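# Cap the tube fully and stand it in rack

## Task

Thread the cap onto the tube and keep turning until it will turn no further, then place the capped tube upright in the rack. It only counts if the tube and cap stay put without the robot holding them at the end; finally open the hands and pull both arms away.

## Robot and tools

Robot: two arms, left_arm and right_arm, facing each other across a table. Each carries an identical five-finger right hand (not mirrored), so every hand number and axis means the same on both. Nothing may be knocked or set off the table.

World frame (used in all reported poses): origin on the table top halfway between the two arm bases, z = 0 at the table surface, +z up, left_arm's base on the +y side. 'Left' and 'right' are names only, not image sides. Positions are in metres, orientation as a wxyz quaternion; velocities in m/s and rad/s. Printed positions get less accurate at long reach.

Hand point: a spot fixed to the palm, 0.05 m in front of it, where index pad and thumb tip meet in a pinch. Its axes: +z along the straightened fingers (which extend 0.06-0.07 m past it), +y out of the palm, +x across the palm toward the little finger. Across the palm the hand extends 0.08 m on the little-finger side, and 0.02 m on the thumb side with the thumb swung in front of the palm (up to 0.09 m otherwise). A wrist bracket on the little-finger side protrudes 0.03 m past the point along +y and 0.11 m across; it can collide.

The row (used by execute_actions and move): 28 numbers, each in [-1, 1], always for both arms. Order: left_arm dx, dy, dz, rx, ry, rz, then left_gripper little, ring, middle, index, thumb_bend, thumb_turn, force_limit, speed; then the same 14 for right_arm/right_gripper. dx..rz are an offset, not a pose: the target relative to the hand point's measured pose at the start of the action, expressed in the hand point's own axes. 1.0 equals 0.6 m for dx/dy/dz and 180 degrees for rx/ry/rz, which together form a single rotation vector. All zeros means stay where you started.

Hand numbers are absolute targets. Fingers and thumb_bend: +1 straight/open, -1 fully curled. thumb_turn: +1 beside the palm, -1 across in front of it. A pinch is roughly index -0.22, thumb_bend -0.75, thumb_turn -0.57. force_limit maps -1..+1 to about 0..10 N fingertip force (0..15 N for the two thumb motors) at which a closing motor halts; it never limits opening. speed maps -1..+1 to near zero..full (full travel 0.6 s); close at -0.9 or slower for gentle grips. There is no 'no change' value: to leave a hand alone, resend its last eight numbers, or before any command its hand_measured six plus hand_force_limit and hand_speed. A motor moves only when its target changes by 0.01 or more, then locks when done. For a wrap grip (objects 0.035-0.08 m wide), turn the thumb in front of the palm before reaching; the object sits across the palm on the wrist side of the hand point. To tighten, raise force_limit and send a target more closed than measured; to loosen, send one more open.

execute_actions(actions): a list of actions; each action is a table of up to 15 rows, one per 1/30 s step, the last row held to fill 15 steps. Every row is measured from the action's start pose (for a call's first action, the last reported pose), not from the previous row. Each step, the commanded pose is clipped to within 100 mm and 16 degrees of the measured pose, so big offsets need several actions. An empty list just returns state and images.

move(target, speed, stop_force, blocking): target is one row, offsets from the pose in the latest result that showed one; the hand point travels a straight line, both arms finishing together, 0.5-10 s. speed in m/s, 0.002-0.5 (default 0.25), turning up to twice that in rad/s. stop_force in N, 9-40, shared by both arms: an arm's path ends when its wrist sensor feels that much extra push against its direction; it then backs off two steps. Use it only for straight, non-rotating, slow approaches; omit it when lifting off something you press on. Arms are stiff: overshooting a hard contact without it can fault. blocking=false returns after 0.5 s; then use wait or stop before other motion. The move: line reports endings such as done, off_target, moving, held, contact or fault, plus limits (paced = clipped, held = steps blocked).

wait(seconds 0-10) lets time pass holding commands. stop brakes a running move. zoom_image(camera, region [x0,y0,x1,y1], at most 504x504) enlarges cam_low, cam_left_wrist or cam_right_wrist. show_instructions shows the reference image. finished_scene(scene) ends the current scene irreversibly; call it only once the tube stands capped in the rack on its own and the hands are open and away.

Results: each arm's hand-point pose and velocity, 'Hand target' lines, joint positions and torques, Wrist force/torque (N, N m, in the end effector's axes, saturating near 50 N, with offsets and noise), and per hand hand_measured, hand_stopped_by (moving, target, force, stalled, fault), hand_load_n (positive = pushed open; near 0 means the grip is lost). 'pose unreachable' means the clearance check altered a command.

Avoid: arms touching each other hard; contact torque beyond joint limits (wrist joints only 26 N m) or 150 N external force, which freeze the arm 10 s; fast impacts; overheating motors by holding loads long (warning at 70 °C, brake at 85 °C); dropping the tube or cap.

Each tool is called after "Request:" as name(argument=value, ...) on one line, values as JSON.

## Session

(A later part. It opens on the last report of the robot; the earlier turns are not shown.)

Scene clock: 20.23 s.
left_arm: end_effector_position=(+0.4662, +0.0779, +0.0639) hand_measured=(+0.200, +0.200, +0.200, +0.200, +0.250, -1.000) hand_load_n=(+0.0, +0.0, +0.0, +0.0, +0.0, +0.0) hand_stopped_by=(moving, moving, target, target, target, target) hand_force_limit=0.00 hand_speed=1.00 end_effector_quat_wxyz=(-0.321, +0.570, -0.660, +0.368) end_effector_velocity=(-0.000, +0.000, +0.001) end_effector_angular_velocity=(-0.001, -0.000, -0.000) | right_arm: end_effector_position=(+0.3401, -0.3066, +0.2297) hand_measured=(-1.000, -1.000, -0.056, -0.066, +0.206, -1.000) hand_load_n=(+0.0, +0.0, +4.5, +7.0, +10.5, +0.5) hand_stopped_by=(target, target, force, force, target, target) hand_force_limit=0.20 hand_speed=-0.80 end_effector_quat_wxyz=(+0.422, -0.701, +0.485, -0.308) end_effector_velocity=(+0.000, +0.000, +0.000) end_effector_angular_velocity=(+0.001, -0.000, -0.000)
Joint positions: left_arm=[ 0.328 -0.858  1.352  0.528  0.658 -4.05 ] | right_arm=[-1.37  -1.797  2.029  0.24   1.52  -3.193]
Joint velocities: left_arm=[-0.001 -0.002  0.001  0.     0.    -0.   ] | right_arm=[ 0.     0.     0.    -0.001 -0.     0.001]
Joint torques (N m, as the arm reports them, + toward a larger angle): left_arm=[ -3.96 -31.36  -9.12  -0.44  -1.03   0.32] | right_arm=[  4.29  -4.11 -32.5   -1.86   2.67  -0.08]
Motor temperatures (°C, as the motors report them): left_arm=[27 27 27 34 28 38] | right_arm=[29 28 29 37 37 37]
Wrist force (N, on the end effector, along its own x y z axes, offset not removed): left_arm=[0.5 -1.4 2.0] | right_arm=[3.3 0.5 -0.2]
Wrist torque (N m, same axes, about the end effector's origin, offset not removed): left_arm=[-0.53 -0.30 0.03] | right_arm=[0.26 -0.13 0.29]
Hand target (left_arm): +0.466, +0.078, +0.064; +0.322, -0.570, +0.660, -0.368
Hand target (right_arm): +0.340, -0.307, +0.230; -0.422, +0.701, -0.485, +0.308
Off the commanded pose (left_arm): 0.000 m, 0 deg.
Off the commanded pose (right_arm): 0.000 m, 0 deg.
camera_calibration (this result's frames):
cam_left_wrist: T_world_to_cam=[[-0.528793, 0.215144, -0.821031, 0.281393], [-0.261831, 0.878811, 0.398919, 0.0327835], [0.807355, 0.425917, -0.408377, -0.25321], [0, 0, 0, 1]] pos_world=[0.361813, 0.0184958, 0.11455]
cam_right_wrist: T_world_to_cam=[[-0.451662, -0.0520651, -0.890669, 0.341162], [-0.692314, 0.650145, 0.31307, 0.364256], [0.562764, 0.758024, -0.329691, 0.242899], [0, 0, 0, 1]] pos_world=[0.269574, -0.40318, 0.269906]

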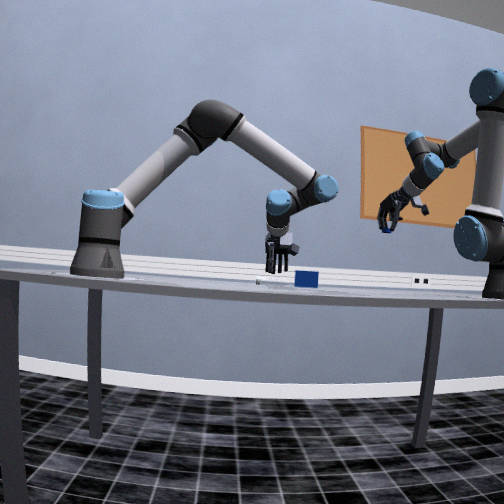

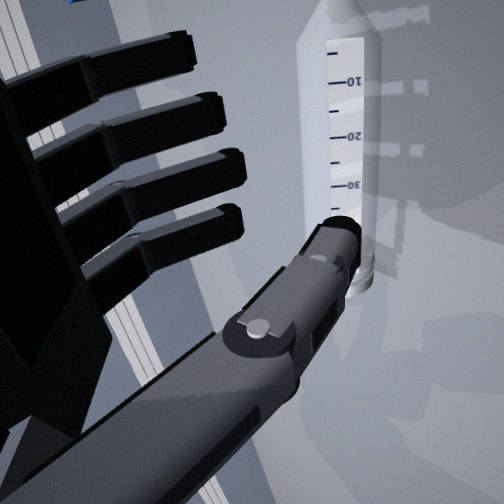

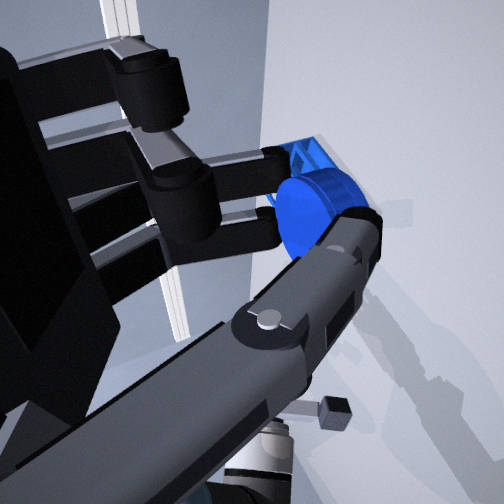

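It's rolling forward; move ahead.

Request:
execute_actions(actions=[[[0,-0.022,0.035,0,0,0,0.3,0.3,0.3,0.3,0.3,-1,0,1,0,0,0,0,0,0,-1,-1,-0.4,-0.4,0.2,-1,0.2,-0.8]]])

Scene clock: 20.87 s.
left_arm: end_effector_position=(+0.4903, +0.0745, +0.0643) hand_measured=(+0.300, +0.300, +0.300, +0.300, +0.300, -1.000) hand_load_n=(+0.0, +0.0, +0.0, +0.0, +0.0, +0.0) hand_stopped_by=(target, target, target, target, target, target) hand_force_limit=0.00 hand_speed=1.00 end_effector_quat_wxyz=(-0.322, +0.570, -0.660, +0.369) end_effector_velocity=(+0.004, -0.001, -0.000) end_effector_angular_velocity=(+0.001, +0.001, -0.001) | right_arm: end_effector_position=(+0.3401, -0.3066, +0.2297) hand_measured=(-1.000, -1.000, -0.056, -0.066, +0.206, -1.000) hand_load_n=(+0.0, +0.0, +4.5, +7.0, +10.5, +0.5) hand_stopped_by=(target, target, force, force, target, target) hand_force_limit=0.20 hand_speed=-0.80 end_effector_quat_wxyz=(+0.422, -0.701, +0.485, -0.308) end_effector_velocity=(+0.000, -0.000, -0.000) end_effector_angular_velocity=(-0.001, +0.000, -0.002)
Joint positions: left_arm=[ 0.369 -0.835  1.3    0.514  0.68  -3.994] | right_arm=[-1.37  -1.797  2.029  0.24   1.52  -3.193]
Joint velocities: left_arm=[ 0.007  0.006 -0.012 -0.     0.005  0.009] | right_arm=[-0.     0.001  0.    -0.     0.002 -0.   ]
Joint torques (N m, as the arm reports them, + toward a larger angle): left_arm=[ 10.91 -33.1  -27.19  -0.54   0.33   2.51] | right_arm=[  4.29  -3.63 -32.71  -1.77   2.66   0.  ]
Motor temperatures (°C, as the motors report them): left_arm=[27 27 27 34 28 38] | right_arm=[29 28 29 37 37 37]
Wrist force (N, on the end effector, along its own x y z axes, offset not removed): left_arm=[1.1 -1.1 1.3] | right_arm=[-0.4 0.2 -1.2]
Wrist torque (N m, same axes, about the end effector's origin, offset not removed): left_arm=[-0.49 -0.38 -0.05] | right_arm=[0.11 0.20 0.21]
Hand target (left_arm): +0.491, +0.074, +0.064; +0.322, -0.570, +0.660, -0.369
Hand target (right_arm): +0.340, -0.307, +0.230; -0.422, +0.701, -0.485, +0.308
Off the commanded pose (left_arm): 0.000 m, 0 deg.
Off the commanded pose (right_arm): 0.000 m, 0 deg.
camera_calibration (this result's frames):
cam_left_wrist: T_world_to_cam=[[-0.528519, 0.215124, -0.821212, 0.295093], [-0.261945, 0.87883, 0.398801, 0.0420422], [0.807497, 0.425886, -0.408128, -0.271164], [0, 0, 0, 1]] pos_world=[0.38594, 0.0150556, 0.114898]
cam_right_wrist: T_world_to_cam=[[-0.451662, -0.052065, -0.890669, 0.341162], [-0.692313, 0.650145, 0.31307, 0.364256], [0.562764, 0.758024, -0.329691, 0.242899], [0, 0, 0, 1]] pos_world=[0.269574, -0.40318, 0.269906]

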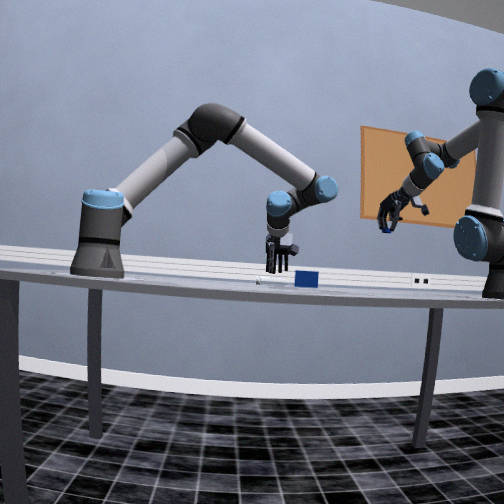

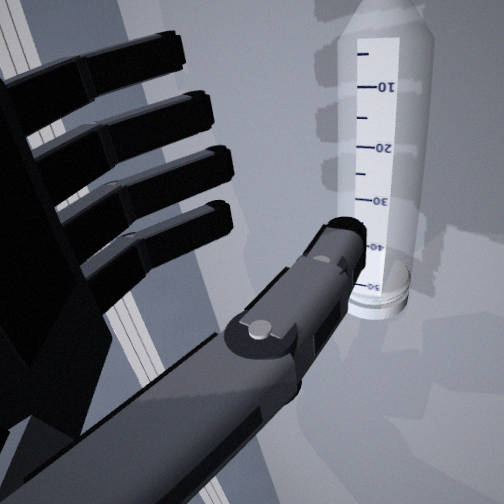

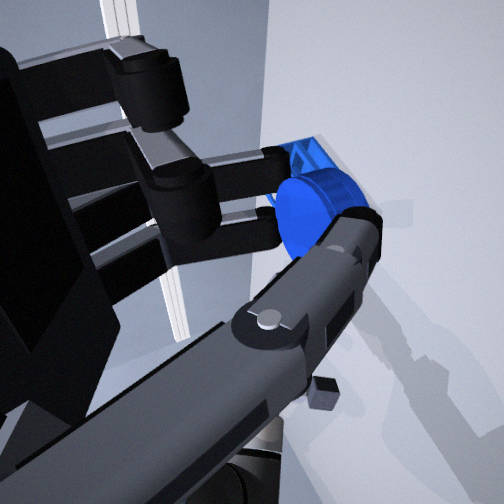

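Request:
execute_actions(actions=[[[0,0.005,-0.008,0,0,0,0.3,0.3,0.3,0.3,0.3,-1,0,1,0,0,0,0,0,0,-1,-1,-0.4,-0.4,0.2,-1,0.2,-0.8],[0,0.005,-0.008,0,0,0,0.3,0.3,0.3,0.3,0.3,-1,0,1,0,0,0,0,0,0,-1,-1,-0.4,-0.4,0.2,-1,0.2,-0.8],[0,0.005,-0.008,0,0,0,0.3,0.3,0.3,0.3,0.3,-1,0,1,0,0,0,0,0,0,-1,-1,-0.4,-0.4,0.2,-1,0.2,-0.8],[0,0.02,0.001,0,0,0,0.3,0.3,0.3,0.3,0.3,-1,0,1,0,0,0,0,0,0,-1,-1,-0.4,-0.4,0.2,-1,0.2,-0.8]],[[0,0.037,0.0226,0,0,0,0.3,0.3,0.3,0.3,0.26,-1,0,1,0,0,0,0,0,0,-1,-1,-0.4,-0.4,0.2,-1,0.2,-0.8]],[[0,0,0,0,0,0,0.1,0.1,0.03,0.03,0.2,-1,-0.8,-0.4,0,0,0,0,0,0,-1,-1,-0.4,-0.4,0.2,-1,0.2,-0.8]],[[0,0,0,0,0,0,0.1,0.1,-0.5,-0.5,0.2,-1,0.3,-0.8,0,0,0,0,0,0,-1,-1,-0.4,-0.4,0.2,-1,0.2,-0.8]],[[0,0,0,0,0,0,0.1,0.1,-0.5,-0.5,0.2,-1,0.3,-0.8,0,0,0,0,0,0,-1,-1,-0.4,-0.4,0.2,-1,0.2,-0.8]]])

Scene clock: 26.10 s.
left_arm: end_effector_position=(+0.4846, +0.0756, +0.0285) hand_measured=(+0.100, +0.100, -0.078, -0.122, +0.206, -1.000) hand_load_n=(+0.0, +0.0, +3.5, +7.5, +11.5, -2.0) hand_stopped_by=(target, target, force, force, target, target) hand_force_limit=0.30 hand_speed=-0.80 end_effector_quat_wxyz=(-0.322, +0.570, -0.660, +0.368) end_effector_velocity=(+0.001, +0.001, -0.001) end_effector_angular_velocity=(+0.002, +0.000, +0.001) | right_arm: end_effector_position=(+0.3401, -0.3066, +0.2297) hand_measured=(-1.000, -1.000, -0.056, -0.066, +0.206, -1.000) hand_load_n=(+0.0, +0.0, +4.5, +7.0, +10.5, +0.5) hand_stopped_by=(target, target, force, force, target, target) hand_force_limit=0.20 hand_speed=-0.80 end_effector_quat_wxyz=(+0.422, -0.701, +0.485, -0.308) end_effector_velocity=(+0.000, -0.000, -0.000) end_effector_angular_velocity=(-0.001, -0.001, +0.001)
Joint positions: left_arm=[ 0.36  -0.799  1.34   0.447  0.674 -4.007] | right_arm=[-1.37  -1.797  2.029  0.24   1.52  -3.193]
Joint velocities: left_arm=[ 0.001  0.001  0.     0.    -0.     0.   ] | right_arm=[ 0.     0.    -0.    -0.001  0.    -0.002]
Joint torques (N m, as the arm reports them, + toward a larger angle): left_arm=[  6.35 -52.65 -17.23   2.83  -0.88   0.2 ] | right_arm=[  4.08  -3.41 -32.81  -1.96   2.63  -0.13]
Motor temperatures (°C, as the motors report them): left_arm=[27 27 27 34 28 38] | right_arm=[29 28 29 37 37 37]
Wrist force (N, on the end effector, along its own x y z axes, offset not removed): left_arm=[0.7 -0.2 1.4] | right_arm=[6.2 1.3 -0.5]
Wrist torque (N m, same axes, about the end effector's origin, offset not removed): left_arm=[-0.31 -0.28 0.00] | right_arm=[0.37 -1.08 0.44]
Hand target (left_arm): +0.485, +0.076, +0.029; +0.322, -0.570, +0.660, -0.368
Hand target (right_arm): +0.340, -0.307, +0.230; -0.422, +0.701, -0.485, +0.308
Off the commanded pose (left_arm): 0.000 m, 0 deg.
Off the commanded pose (right_arm): 0.000 m, 0 deg.
camera_calibration (this result's frames):
cam_left_wrist: T_world_to_cam=[[-0.528607, 0.215321, -0.821104, 0.262494], [-0.261871, 0.878751, 0.399024, 0.0538147], [0.807464, 0.42595, -0.408128, -0.281638], [0, 0, 0, 1]] pos_world=[0.380261, 0.0161537, 0.0791166]
cam_right_wrist: T_world_to_cam=[[-0.451662, -0.0520651, -0.890669, 0.341162], [-0.692314, 0.650145, 0.31307, 0.364256], [0.562764, 0.758024, -0.329691, 0.242899], [0, 0, 0, 1]] pos_world=[0.269574, -0.40318, 0.269906]

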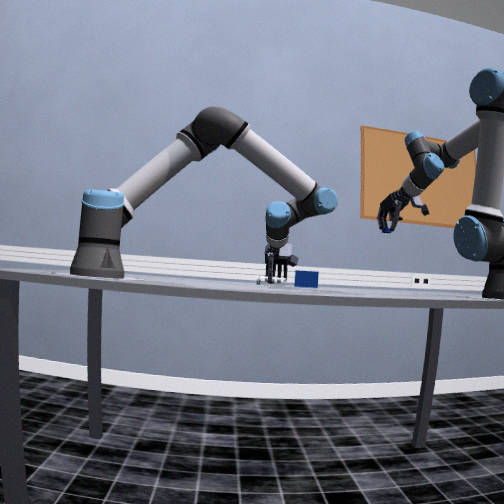

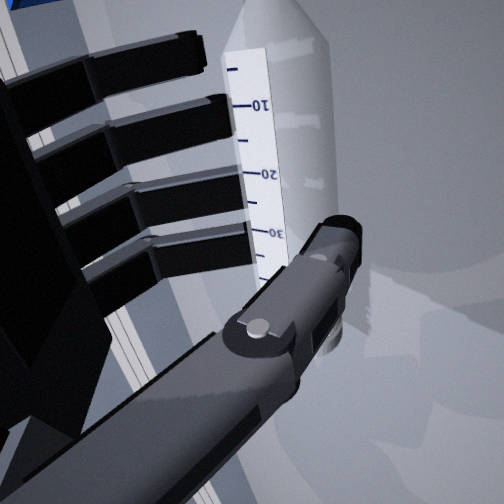

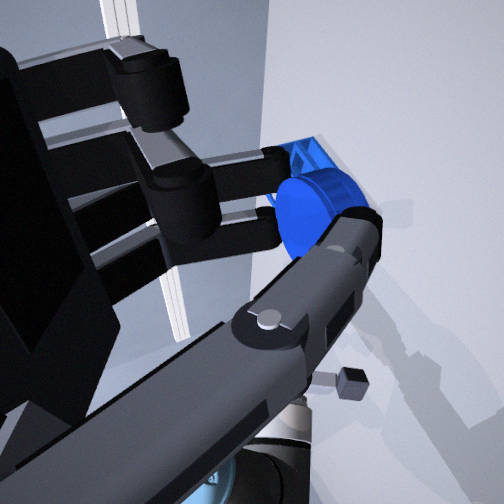

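Request:
move(target=[0,-0.085,-0.052,0,0,0,0.1,0.1,-0.5,-0.5,0.2,-1,0.3,-0.8,0,0,0,0,0,0,-1,-1,-0.4,-0.4,0.2,-1,0.2,-0.8], speed=0.15)

Request:
move(target=[0.177,0.1825,-0.716,0.002,0.389,0.237,0.1,0.1,-0.5,-0.5,0.2,-1,0.3,-0.8,-0.34,0.083,-0.435,0.009,-0.351,-0.179,-1,-1,-0.4,-0.4,0.2,-1,0.2,-0.8], speed=0.35)

Request:
move(target=[0,0,0,0,0,0.985,0.1,0.1,-0.5,-0.5,0.2,-1,0.3,-0.8,0,0,0,0,0,0,-1,-1,-0.4,-0.4,0.2,-1,0.2,-0.8], speed=0.5)

Scene clock: 27.57 s.
left_arm: end_effector_position=(+0.4846, +0.0752, +0.0881) hand_measured=(+0.100, +0.100, -0.078, -0.122, +0.206, -1.000) hand_load_n=(+0.0, +0.0, +3.5, +7.5, +11.5, -2.0) hand_stopped_by=(target, target, force, force, target, target) hand_force_limit=0.30 hand_speed=-0.80 end_effector_quat_wxyz=(-0.322, +0.570, -0.660, +0.368) end_effector_velocity=(-0.000, -0.000, +0.002) end_effector_angular_velocity=(-0.001, +0.000, -0.000) | right_arm: end_effector_position=(+0.3401, -0.3066, +0.2297) hand_measured=(-1.000, -1.000, -0.056, -0.066, +0.206, -1.000) hand_load_n=(+0.0, +0.0, +4.5, +7.0, +10.5, +0.5) hand_stopped_by=(target, target, force, force, target, target) hand_force_limit=0.20 hand_speed=-0.80 end_effector_quat_wxyz=(+0.422, -0.701, +0.485, -0.308) end_effector_velocity=(-0.000, +0.000, -0.000) end_effector_angular_velocity=(-0.000, +0.000, +0.001)
Joint positions: left_arm=[ 0.36  -0.865  1.29   0.565  0.674 -4.007] | right_arm=[-1.37  -1.797  2.029  0.24   1.52  -3.193]
Joint velocities: left_arm=[-0.001 -0.002 -0.002  0.005 -0.    -0.001] | right_arm=[ 0.     0.    -0.    -0.    -0.001 -0.001]
Joint torques (N m, as the arm reports them, + toward a larger angle): left_arm=[-11.05 -57.74 -29.09   3.35  -2.68  -2.27] | right_arm=[  4.31  -3.06 -33.06  -1.83   2.73  -0.09]
Motor temperatures (°C, as the motors report them): left_arm=[27 27 27 34 28 38] | right_arm=[29 28 29 37 37 37]
Wrist force (N, on the end effector, along its own x y z axes, offset not removed): left_arm=[0.6 -0.8 2.1] | right_arm=[-0.6 -1.1 -1.0]
Wrist torque (N m, same axes, about the end effector's origin, offset not removed): left_arm=[-0.43 -0.29 -0.05] | right_arm=[-0.05 0.33 0.03]
Hand target (left_arm): +0.485, +0.075, +0.088; +0.322, -0.570, +0.660, -0.368
Hand target (right_arm): +0.340, -0.307, +0.230; -0.422, +0.701, -0.485, +0.308
Off the commanded pose (left_arm): 0.000 m, 0 deg.
Off the commanded pose (right_arm): 0.000 m, 0 deg.
move: done
camera_calibration (this result's frames):
cam_left_wrist: T_world_to_cam=[[-0.5286, 0.215307, -0.821112, 0.311504], [-0.261907, 0.87874, 0.399024, 0.0304117], [0.807457, 0.425979, -0.408112, -0.257089], [0, 0, 0, 1]] pos_world=[0.380214, 0.0157216, 0.138723]
cam_right_wrist: T_world_to_cam=[[-0.451662, -0.052065, -0.890669, 0.341162], [-0.692314, 0.650145, 0.31307, 0.364256], [0.562764, 0.758024, -0.329691, 0.242899], [0, 0, 0, 1]] pos_world=[0.269574, -0.40318, 0.269906]

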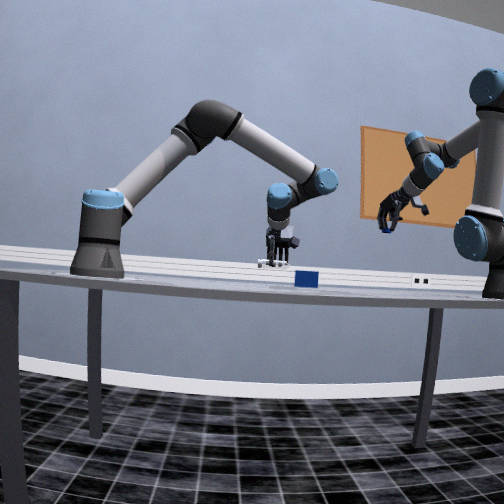

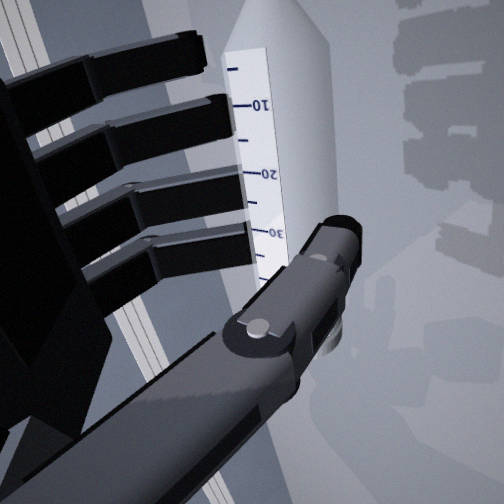

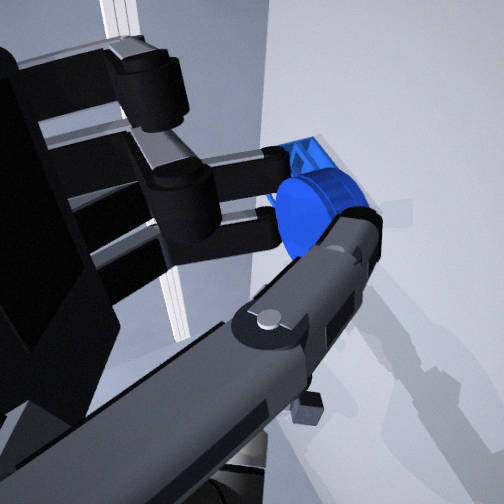

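Scene clock: 30.27 s.
left_arm: end_effector_position=(+0.0494, +0.0299, +0.2184) hand_measured=(+0.100, +0.100, -0.078, -0.122, +0.206, -1.000) hand_load_n=(+0.0, +0.0, +3.5, +7.5, +11.5, -2.0) hand_stopped_by=(target, target, force, force, target, target) hand_force_limit=0.30 hand_speed=-0.80 end_effector_quat_wxyz=(+0.001, -0.001, -0.872, +0.489) end_effector_velocity=(-0.002, -0.000, +0.000) end_effector_angular_velocity=(+0.001, -0.000, -0.005) | right_arm: end_effector_position=(+0.0307, -0.1993, +0.2997) hand_measured=(-1.000, -1.000, -0.056, -0.066, +0.206, -1.000) hand_load_n=(+0.0, +0.0, +4.5, +7.0, +10.5, +0.5) hand_stopped_by=(target, target, force, force, target, target) hand_force_limit=0.20 hand_speed=-0.80 end_effector_quat_wxyz=(-0.523, +0.852, +0.011, +0.007) end_effector_velocity=(-0.001, +0.001, +0.000) end_effector_angular_velocity=(-0.001, -0.000, +0.005)
Joint positions: left_arm=[-0.313 -1.566  1.834  0.318  1.236 -3.358] | right_arm=[-1.166 -1.922  1.991  0.763  0.66  -3.882]
Joint velocities: left_arm=[-0.002  0.001 -0.001  0.001  0.003  0.001] | right_arm=[ 0.007  0.003 -0.003 -0.001  0.002  0.002]
Joint torques (N m, as the arm reports them, + toward a larger angle): left_arm=[-12.27 -32.23 -31.8    1.94   1.03   2.31] | right_arm=[ 10.74   4.57 -31.1   -0.58   1.79   2.35]
Motor temperatures (°C, as the motors report them): left_arm=[27 27 27 34 28 38] | right_arm=[29 28 29 37 37 37]
Wrist force (N, on the end effector, along its own x y z axes, offset not removed): left_arm=[0.7 -0.6 1.5] | right_arm=[-4.4 -0.9 -0.5]
Wrist torque (N m, same axes, about the end effector's origin, offset not removed): left_arm=[-0.35 -0.32 0.03] | right_arm=[-0.08 0.95 -0.20]
Hand target (left_arm): +0.049, +0.030, +0.218; -0.001, +0.002, +0.872, -0.489
Hand target (right_arm): +0.031, -0.199, +0.300; -0.523, +0.852, +0.011, +0.007
Off the commanded pose (left_arm): 0.001 m, 0 deg.
Off the commanded pose (right_arm): 0.000 m, 0 deg.
move: done
camera_calibration (this result's frames):
cam_left_wrist: T_world_to_cam=[[0.135137, 0.554238, -0.821315, 0.155246], [0.835746, 0.381498, 0.394953, -0.134173], [0.532228, -0.739783, -0.411648, 0.216003], [0, 0, 0, 1]] pos_world=[-0.0238082, 0.124939, 0.269415]
cam_right_wrist: T_world_to_cam=[[-0.0983629, -0.442643, -0.891287, 0.180764], [-0.840839, -0.442075, 0.312345, -0.154482], [-0.532273, 0.780151, -0.328708, 0.396508], [0, 0, 0, 1]] pos_world=[0.0989365, -0.297615, 0.3397]

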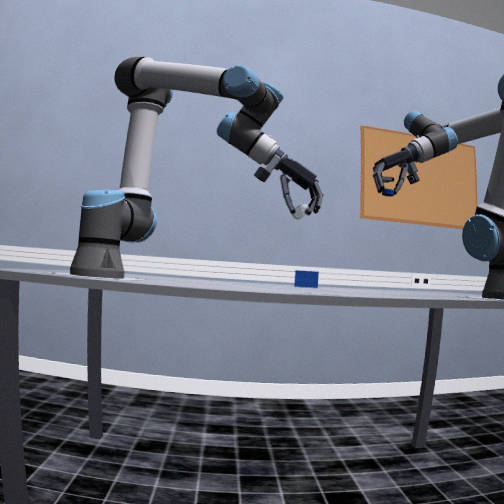

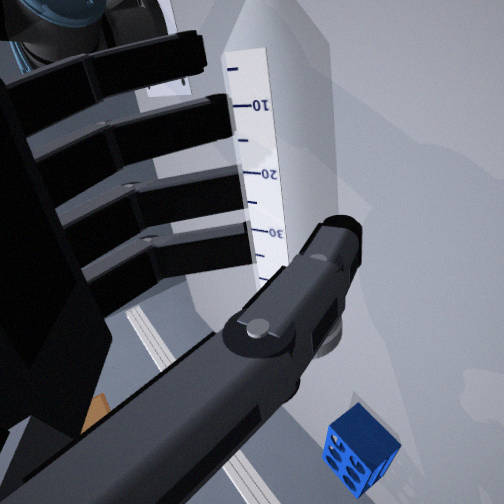

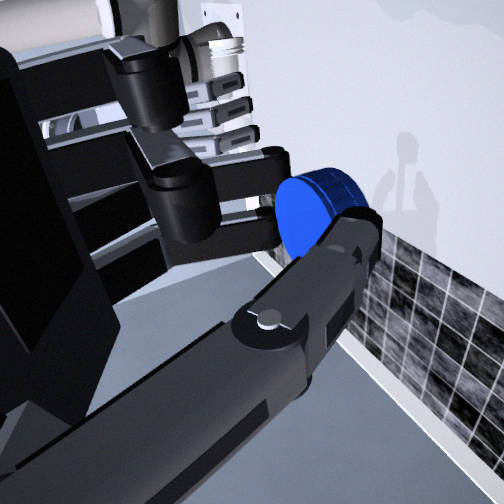

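Scene clock: 34.03 s.
left_arm: end_effector_position=(+0.0497, +0.0301, +0.2187) hand_measured=(+0.100, +0.100, -0.078, -0.122, +0.206, -1.000) hand_load_n=(+0.0, +0.0, +3.5, +8.0, +11.0, -2.0) hand_stopped_by=(target, target, force, force, target, target) hand_force_limit=0.30 hand_speed=-0.80 end_effector_quat_wxyz=(+0.489, +0.872, +0.020, -0.013) end_effector_velocity=(+0.001, -0.000, +0.001) end_effector_angular_velocity=(-0.001, -0.007, -0.011) | right_arm: end_effector_position=(+0.0307, -0.1993, +0.2997) hand_measured=(-1.000, -1.000, -0.056, -0.066, +0.206, -1.000) hand_load_n=(+0.0, +0.0, +4.5, +7.0, +10.5, +0.5) hand_stopped_by=(target, target, force, force, target, target) hand_force_limit=0.20 hand_speed=-0.80 end_effector_quat_wxyz=(-0.523, +0.852, +0.011, +0.007) end_effector_velocity=(-0.000, -0.000, +0.000) end_effector_angular_velocity=(-0.000, -0.001, +0.000)
Joint positions: left_arm=[-0.196 -1.616  2.169  0.014  1.333 -0.197] | right_arm=[-1.166 -1.922  1.991  0.763  0.66  -3.882]
Joint velocities: left_arm=[ 0.01   0.    -0.003 -0.     0.013  0.018] | right_arm=[ 0.    -0.    -0.     0.     0.    -0.001]
Joint torques (N m, as the arm reports them, + toward a larger angle): left_arm=[ 12.33  -3.5  -30.55  -1.81   1.48   3.02] | right_arm=[-10.75 -11.92  -7.85   3.06  -3.58  -2.43]
Motor temperatures (°C, as the motors report them): left_arm=[27 27 27 34 28 38] | right_arm=[29 28 29 37 37 37]
Wrist force (N, on the end effector, along its own x y z axes, offset not removed): left_arm=[0.9 -1.7 1.3] | right_arm=[1.4 -1.7 -3.2]
Wrist torque (N m, same axes, about the end effector's origin, offset not removed): left_arm=[-0.58 -0.32 -0.01] | right_arm=[-0.10 -0.05 0.26]
Hand target (left_arm): +0.050, +0.030, +0.219; +0.489, +0.872, +0.019, -0.013
Hand target (right_arm): +0.031, -0.199, +0.300; -0.523, +0.852, +0.011, +0.007
Off the commanded pose (left_arm): 0.001 m, 0 deg.
Off the commanded pose (right_arm): 0.000 m, 0 deg.
move: done
camera_calibration (this result's frames):
cam_left_wrist: T_world_to_cam=[[-0.0871725, -0.481771, 0.87195, -0.172733], [-0.838028, 0.508709, 0.197291, -0.012079], [-0.538618, -0.713521, -0.448083, 0.276462], [0, 0, 0, 1]] pos_world=[0.123727, 0.120188, 0.276876]
cam_right_wrist: T_world_to_cam=[[-0.098363, -0.442643, -0.891287, 0.180764], [-0.840839, -0.442075, 0.312345, -0.154482], [-0.532273, 0.780151, -0.328708, 0.396508], [0, 0, 0, 1]] pos_world=[0.0989365, -0.297615, 0.3397]

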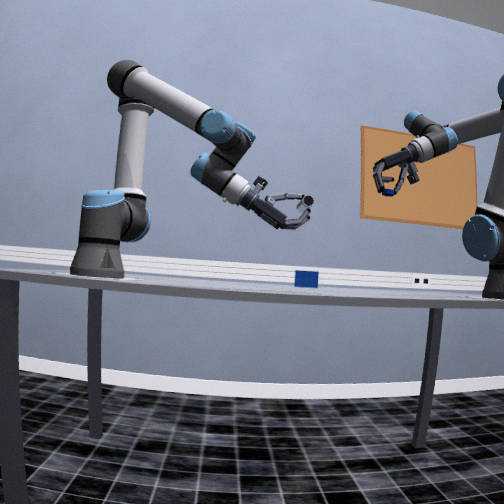

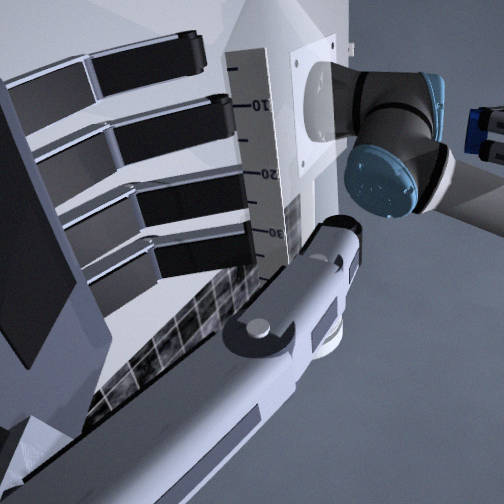

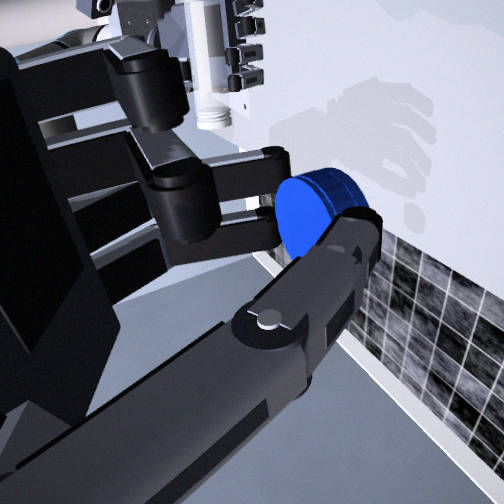

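Request:
move(target=[0,0,0,-0.2,0,0.012,0.1,0.1,-0.5,-0.5,0.2,-1,0.3,-0.8,0,0,0,0,0,0,-1,-1,-0.4,-0.4,0.2,-1,0.2,-0.8], speed=0.4)

Request:
zoom_image(camera="cam_low", region=[240,160,340,260])

Scene clock: 35.77 s.
left_arm: end_effector_position=(+0.0498, +0.0304, +0.2188) hand_measured=(+0.100, +0.100, -0.078, -0.122, +0.206, -1.000) hand_load_n=(+0.0, +0.0, +3.5, +8.0, +11.0, -2.0) hand_stopped_by=(target, target, force, force, target, target) hand_force_limit=0.30 hand_speed=-0.80 end_effector_quat_wxyz=(+0.734, +0.679, +0.006, +0.003) end_effector_velocity=(-0.000, -0.001, -0.001) end_effector_angular_velocity=(-0.009, -0.001, -0.001) | right_arm: end_effector_position=(+0.0307, -0.1993, +0.2997) hand_measured=(-1.000, -1.000, -0.056, -0.066, +0.206, -1.000) hand_load_n=(+0.0, +0.0, +4.5, +7.0, +10.5, +0.5) hand_stopped_by=(target, target, force, force, target, target) hand_force_limit=0.20 hand_speed=-0.80 end_effector_quat_wxyz=(-0.523, +0.852, +0.011, +0.007) end_effector_velocity=(-0.000, -0.000, +0.000) end_effector_angular_velocity=(+0.001, -0.002, +0.001)
Joint positions: left_arm=[-0.201 -1.419  2.489 -1.152  1.272  0.019] | right_arm=[-1.166 -1.922  1.991  0.763  0.66  -3.882]
Joint velocities: left_arm=[ 0.002  0.014  0.    -0.024  0.004  0.003] | right_arm=[-0.    -0.001  0.     0.    -0.    -0.001]
Joint torques (N m, as the arm reports them, + toward a larger angle): left_arm=[13.27 -8.89 -2.92 -3.07  1.45  2.82] | right_arm=[-10.14 -11.51  -7.44   2.95  -3.38  -2.34]
Motor temperatures (°C, as the motors report them): left_arm=[27 27 27 34 28 38] | right_arm=[29 28 29 37 37 37]
Wrist force (N, on the end effector, along its own x y z axes, offset not removed): left_arm=[0.8 -1.4 1.6] | right_arm=[-1.9 -4.3 0.5]
Wrist torque (N m, same axes, about the end effector's origin, offset not removed): left_arm=[-0.59 -0.31 -0.02] | right_arm=[-0.52 0.36 -0.16]
Hand target (left_arm): +0.050, +0.030, +0.219; +0.734, +0.679, +0.006, +0.003
Hand target (right_arm): +0.031, -0.199, +0.300; -0.523, +0.852, +0.011, +0.007
Off the commanded pose (left_arm): 0.000 m, 0 deg.
Off the commanded pose (right_arm): 0.000 m, 0 deg.
move: done
camera_calibration (this result's frames):
cam_left_wrist: T_world_to_cam=[[-0.13065, 0.119328, 0.984221, -0.213289], [-0.841272, 0.511932, -0.173742, 0.0690478], [-0.524587, -0.850698, 0.0335029, 0.174869], [0, 0, 0, 1]] pos_world=[0.121956, 0.138864, 0.216062]
cam_right_wrist: T_world_to_cam=[[-0.0983629, -0.442643, -0.891287, 0.180764], [-0.840839, -0.442076, 0.312345, -0.154482], [-0.532274, 0.780151, -0.328708, 0.396508], [0, 0, 0, 1]] pos_world=[0.0989364, -0.297615, 0.3397]

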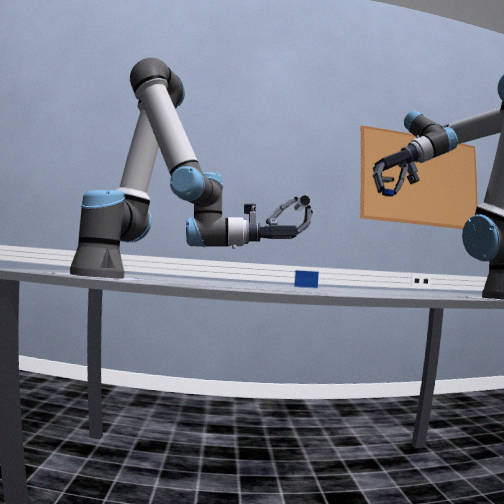

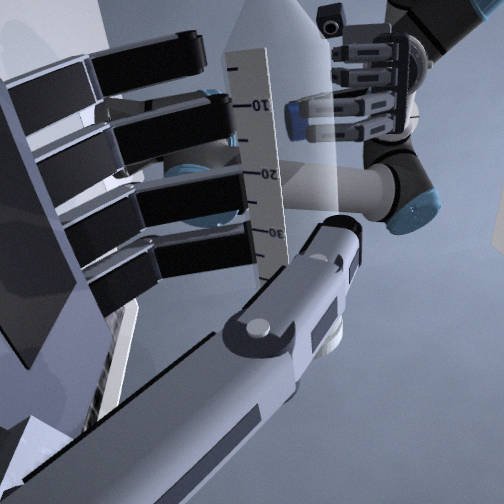

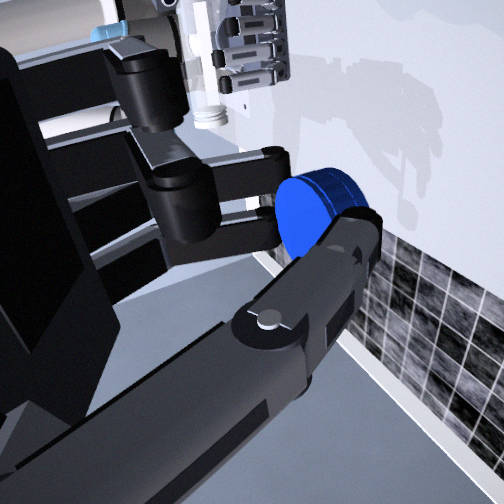

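Region (240, 160, 340, 260) of cam_low's 504x504 image, scaled by 5.040, with more detail than that image has.

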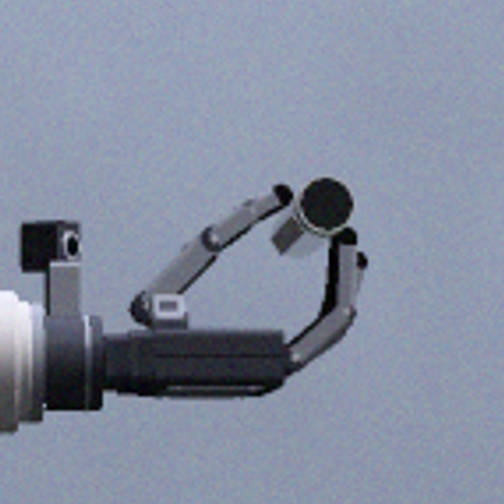

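Request:
execute_actions(actions=[[[0,0,0,0,0,0,0.1,0.1,0.1,0.1,0.2,-1,0.3,-0.8,0,0,0,0,0,0,-1,-1,-0.4,-0.4,0.2,-1,0.2,-0.8]],[[0,0,0,0,0,0,0.1,0.1,0.1,0.1,0.2,-1,0.3,-0.8,0,0,0,0,0,0,-1,-1,-0.4,-0.4,0.2,-1,0.2,-0.8]]])

Request:
move(target=[0,0,0,0.25,0,0,-0.1,-0.1,-0.1,-0.1,0.2,-1,-0.5,-0.5,0,0,0,0,0,0,-1,-1,-0.4,-0.4,0.2,-1,0.2,-0.8], speed=0.3)

Request:
zoom_image(camera="cam_low", region=[240,160,340,260])

Scene clock: 37.13 s.
left_arm: end_effector_position=(+0.0499, +0.0304, +0.2187) hand_measured=(+0.100, +0.100, +0.100, +0.100, +0.200, -1.000) hand_load_n=(+0.0, +0.0, +0.0, +0.0, +0.0, +0.0) hand_stopped_by=(target, target, target, target, target, target) hand_force_limit=0.30 hand_speed=-0.80 end_effector_quat_wxyz=(+0.734, +0.679, +0.006, +0.003) end_effector_velocity=(-0.000, +0.000, +0.000) end_effector_angular_velocity=(-0.001, +0.001, -0.001) | right_arm: end_effector_position=(+0.0307, -0.1993, +0.2997) hand_measured=(-1.000, -1.000, -0.056, -0.066, +0.206, -1.000) hand_load_n=(+0.0, +0.0, +4.5, +7.0, +10.5, +0.5) hand_stopped_by=(target, target, force, force, target, target) hand_force_limit=0.20 hand_speed=-0.80 end_effector_quat_wxyz=(-0.523, +0.852, +0.011, +0.007) end_effector_velocity=(-0.000, -0.000, +0.000) end_effector_angular_velocity=(-0.000, -0.000, -0.000)
Joint positions: left_arm=[-0.2   -1.419  2.489 -1.152  1.272  0.019] | right_arm=[-1.166 -1.922  1.991  0.763  0.66  -3.882]
Joint velocities: left_arm=[-0.    -0.001 -0.     0.     0.    -0.001] | right_arm=[-0.    -0.001 -0.     0.     0.     0.   ]
Joint torques (N m, as the arm reports them, + toward a larger angle): left_arm=[ -5.63 -28.03 -10.04  -0.92  -1.24  -1.  ] | right_arm=[ -9.55 -11.15  -7.28   2.99  -3.46  -2.35]
Motor temperatures (°C, as the motors report them): left_arm=[27 27 27 34 28 38] | right_arm=[29 28 29 37 37 37]
Wrist force (N, on the end effector, along its own x y z axes, offset not removed): left_arm=[0.9 -1.8 1.5] | right_arm=[1.8 -1.3 -1.7]
Wrist torque (N m, same axes, about the end effector's origin, offset not removed): left_arm=[-0.60 -0.36 -0.08] | right_arm=[0.33 -0.23 0.16]
Hand target (left_arm): +0.050, +0.030, +0.219; +0.734, +0.679, +0.006, +0.003
Hand target (right_arm): +0.031, -0.199, +0.300; -0.523, +0.852, +0.011, +0.007
Off the commanded pose (left_arm): 0.000 m, 0 deg.
Off the commanded pose (right_arm): 0.000 m, 0 deg.
camera_calibration (this result's frames):
cam_left_wrist: T_world_to_cam=[[-0.130792, 0.119229, 0.984214, -0.213225], [-0.841339, 0.511801, -0.173806, 0.0691253], [-0.524444, -0.850791, 0.0333731, 0.174966], [0, 0, 0, 1]] pos_world=[0.12203, 0.138904, 0.216034]
cam_right_wrist: T_world_to_cam=[[-0.0983632, -0.442643, -0.891286, 0.180764], [-0.840839, -0.442076, 0.312346, -0.154483], [-0.532274, 0.780151, -0.328708, 0.396508], [0, 0, 0, 1]] pos_world=[0.0989364, -0.297615, 0.3397]

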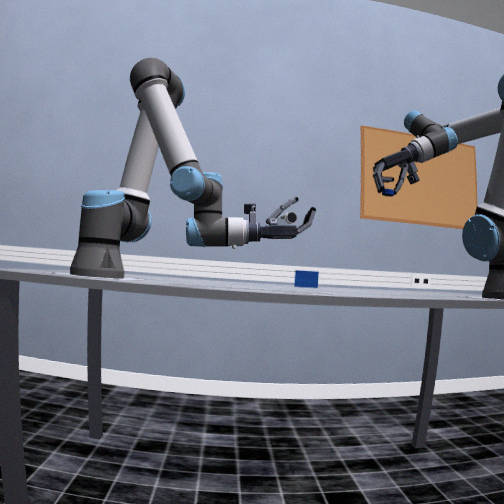

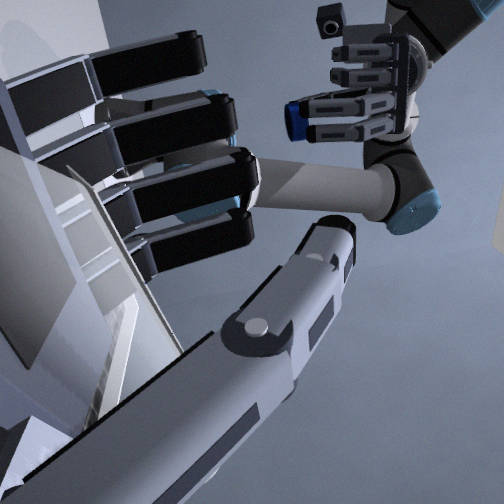

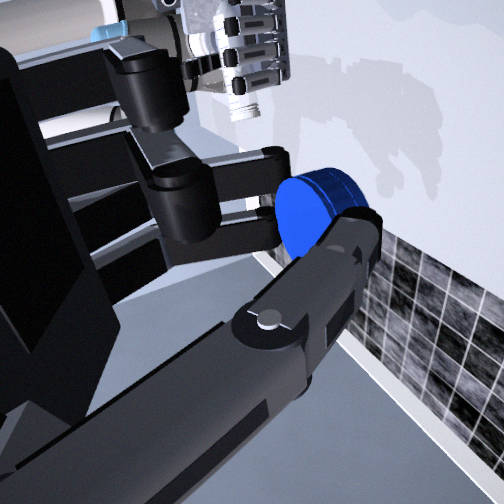

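Scene clock: 39.03 s.
left_arm: end_effector_position=(+0.0498, +0.0302, +0.2187) hand_measured=(-0.100, -0.100, -0.100, -0.100, +0.200, -1.000) hand_load_n=(+0.0, +0.0, +0.0, +0.0, +0.0, +0.0) hand_stopped_by=(target, target, target, target, target, target) hand_force_limit=-0.50 hand_speed=-0.50 end_effector_quat_wxyz=(+0.419, +0.908, +0.008, +0.001) end_effector_velocity=(+0.000, -0.001, -0.000) end_effector_angular_velocity=(+0.012, -0.000, -0.000) | right_arm: end_effector_position=(+0.0307, -0.1993, +0.2997) hand_measured=(-1.000, -1.000, -0.056, -0.066, +0.206, -1.000) hand_load_n=(+0.0, +0.0, +4.5, +7.0, +10.5, +0.5) hand_stopped_by=(target, target, force, force, target, target) hand_force_limit=0.20 hand_speed=-0.80 end_effector_quat_wxyz=(-0.523, +0.852, +0.011, +0.007) end_effector_velocity=(-0.000, -0.000, -0.000) end_effector_angular_velocity=(-0.001, +0.003, -0.001)
Joint positions: left_arm=[-0.182 -1.584  2.054  0.256  1.36  -0.19 ] | right_arm=[-1.166 -1.922  1.991  0.763  0.66  -3.882]
Joint velocities: left_arm=[ 0.002  0.005 -0.01   0.016  0.004 -0.001] | right_arm=[ 0.001  0.    -0.     0.     0.001  0.003]
Joint torques (N m, as the arm reports them, + toward a larger angle): left_arm=[ 10.64  -6.01 -29.02   2.06   1.12  -2.51] | right_arm=[ -9.63 -11.94  -6.76   2.96  -3.51  -2.28]
Motor temperatures (°C, as the motors report them): left_arm=[27 27 27 34 28 38] | right_arm=[29 28 29 37 37 37]
Wrist force (N, on the end effector, along its own x y z axes, offset not removed): left_arm=[1.9 -1.2 1.4] | right_arm=[2.1 -2.2 0.3]
Wrist torque (N m, same axes, about the end effector's origin, offset not removed): left_arm=[-0.46 -0.51 0.03] | right_arm=[-0.41 -0.14 0.02]
Hand target (left_arm): +0.050, +0.030, +0.219; +0.418, +0.908, +0.007, +0.001
Hand target (right_arm): +0.031, -0.199, +0.300; -0.523, +0.852, +0.011, +0.007
Off the commanded pose (left_arm): 0.000 m, 0 deg.
Off the commanded pose (right_arm): 0.000 m, 0 deg.
move: done
camera_calibration (this result's frames):
cam_left_wrist: T_world_to_cam=[[-0.121084, -0.611086, 0.782249, -0.147424], [-0.839702, 0.483322, 0.247589, -0.0221705], [-0.529376, -0.626877, -0.571652, 0.300519], [0, 0, 0, 1]] pos_world=[0.12262, 0.109015, 0.292603]
cam_right_wrist: T_world_to_cam=[[-0.0983629, -0.442643, -0.891286, 0.180764], [-0.840839, -0.442076, 0.312345, -0.154483], [-0.532274, 0.780151, -0.328708, 0.396508], [0, 0, 0, 1]] pos_world=[0.0989364, -0.297615, 0.3397]

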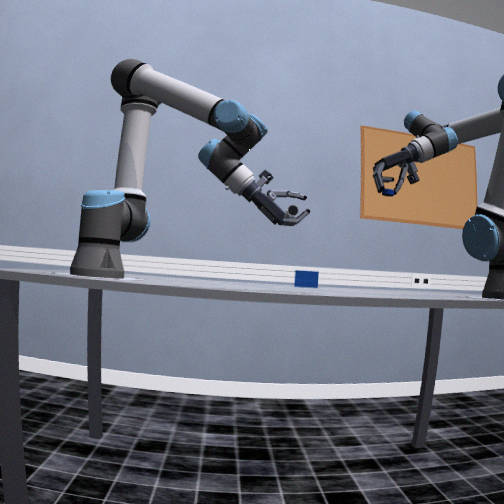

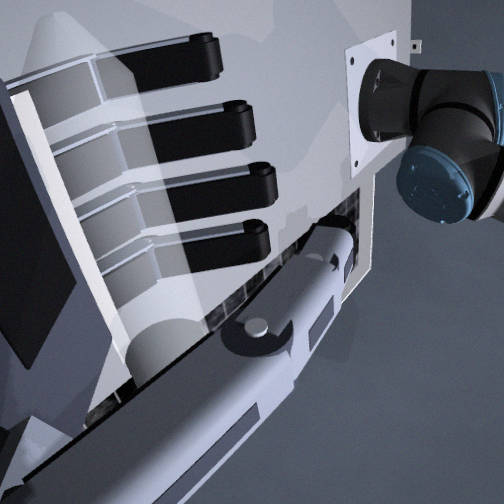

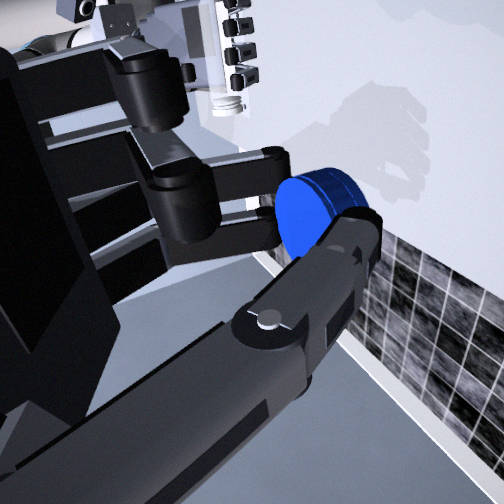

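Region (240, 160, 340, 260) of cam_low's 504x504 image, scaled by 5.040, with more detail than that image has.

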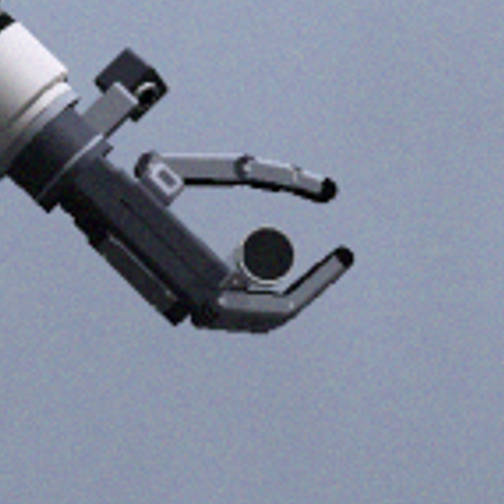

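Request:
execute_actions(actions=[[[0,0,0,0,0,0,-0.1,-0.1,-0.1,-0.1,-0.3,-1,-0.7,0,0,0,0,0,0,0,-1,-1,-0.4,-0.4,0.2,-1,0.2,-0.8]],[[0,0,0,0,0,0,0.15,0.15,0.15,0.15,-0.3,-1,-0.7,-0.75,0,0,0,0,0,0,-1,-1,-0.4,-0.4,0.2,-1,0.2,-0.8]],[[0,0,0,0,0,0,0.15,0.15,0.15,0.15,-0.3,-1,-0.7,-0.75,0,0,0,0,0,0,-1,-1,-0.4,-0.4,0.2,-1,0.2,-0.8]],[[0,0,0,0,0,0,0.15,0.15,0.15,0.15,-1,-1,-0.7,-0.3,0,0,0,0,0,0,-1,-1,-0.4,-0.4,0.2,-1,0.2,-0.8]]])

Request:
zoom_image(camera="cam_low", region=[240,160,340,260])

Scene clock: 41.37 s.
left_arm: end_effector_position=(+0.0499, +0.0302, +0.2187) hand_measured=(+0.150, +0.150, +0.150, +0.150, -0.592, -1.000) hand_load_n=(+0.0, +0.0, +0.0, +0.0, +0.0, +0.0) hand_stopped_by=(target, target, target, target, moving, target) hand_force_limit=-0.70 hand_speed=-0.30 end_effector_quat_wxyz=(+0.419, +0.908, +0.008, +0.001) end_effector_velocity=(+0.000, -0.000, -0.001) end_effector_angular_velocity=(+0.001, -0.001, -0.000) | right_arm: end_effector_position=(+0.0307, -0.1993, +0.2997) hand_measured=(-1.000, -1.000, -0.056, -0.066, +0.206, -1.000) hand_load_n=(+0.0, +0.0, +4.5, +7.0, +10.5, +0.5) hand_stopped_by=(target, target, force, force, target, target) hand_force_limit=0.20 hand_speed=-0.80 end_effector_quat_wxyz=(-0.523, +0.852, +0.011, +0.007) end_effector_velocity=(-0.000, -0.000, -0.000) end_effector_angular_velocity=(-0.001, +0.002, -0.001)
Joint positions: left_arm=[-0.182 -1.584  2.054  0.256  1.36  -0.19 ] | right_arm=[-1.166 -1.922  1.991  0.763  0.66  -3.882]
Joint velocities: left_arm=[ 0.     0.001 -0.     0.    -0.     0.001] | right_arm=[0.    0.    0.    0.    0.001 0.002]
Joint torques (N m, as the arm reports them, + toward a larger angle): left_arm=[ -7.88 -27.19 -10.85  -0.79  -1.46  -1.72] | right_arm=[ -9.77 -11.25  -8.34   3.07  -3.38  -2.33]
Motor temperatures (°C, as the motors report them): left_arm=[27 27 27 34 28 38] | right_arm=[29 28 29 37 37 37]
Wrist force (N, on the end effector, along its own x y z axes, offset not removed): left_arm=[1.4 -1.0 0.2] | right_arm=[-0.5 -4.5 -0.9]
Wrist torque (N m, same axes, about the end effector's origin, offset not removed): left_arm=[-0.38 -0.43 -0.01] | right_arm=[-0.64 0.49 -0.06]
Hand target (left_arm): +0.050, +0.030, +0.219; +0.419, +0.908, +0.008, +0.001
Hand target (right_arm): +0.031, -0.199, +0.300; -0.523, +0.852, +0.011, +0.007
Off the commanded pose (left_arm): 0.000 m, 0 deg.
Off the commanded pose (right_arm): 0.000 m, 0 deg.
camera_calibration (this result's frames):
cam_left_wrist: T_world_to_cam=[[-0.120942, -0.611137, 0.78223, -0.147406], [-0.839793, 0.483145, 0.247628, -0.0220835], [-0.529265, -0.626963, -0.571661, 0.300562], [0, 0, 0, 1]] pos_world=[0.122704, 0.109025, 0.292593]
cam_right_wrist: T_world_to_cam=[[-0.0983631, -0.442643, -0.891286, 0.180764], [-0.840839, -0.442076, 0.312345, -0.154483], [-0.532274, 0.780151, -0.328708, 0.396508], [0, 0, 0, 1]] pos_world=[0.0989365, -0.297615, 0.3397]

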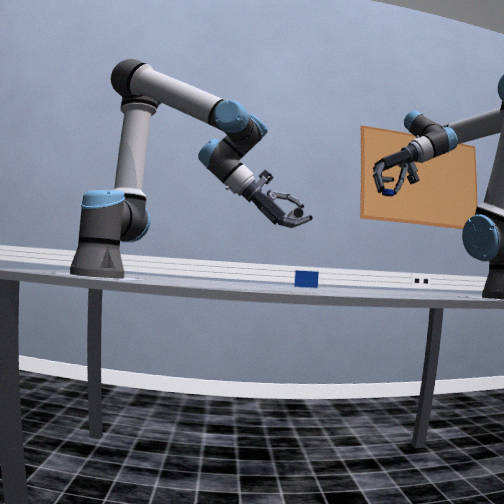

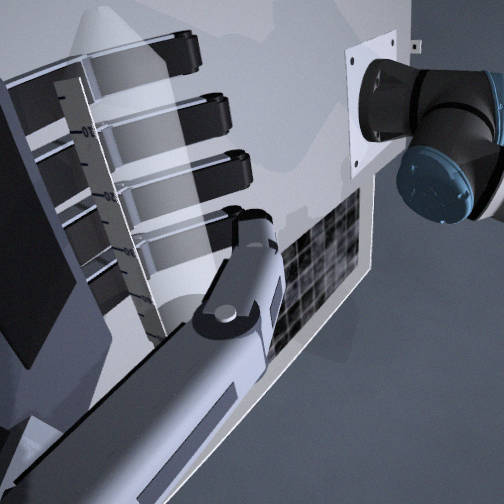

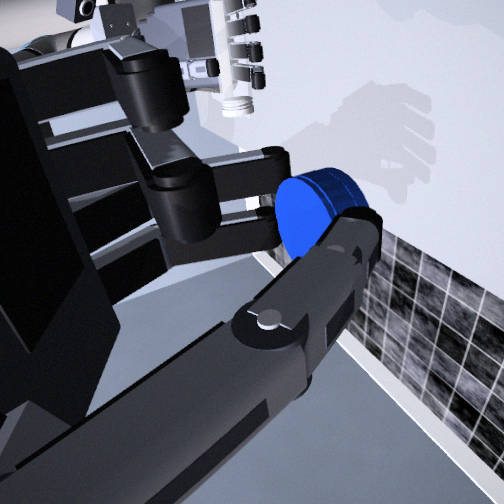

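Region (240, 160, 340, 260) of cam_low's 504x504 image, scaled by 5.040, with more detail than that image has.

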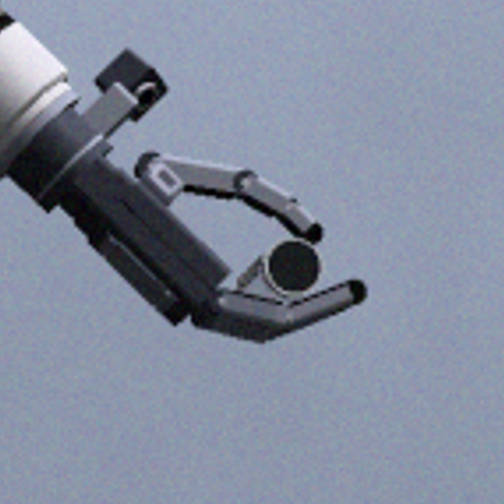

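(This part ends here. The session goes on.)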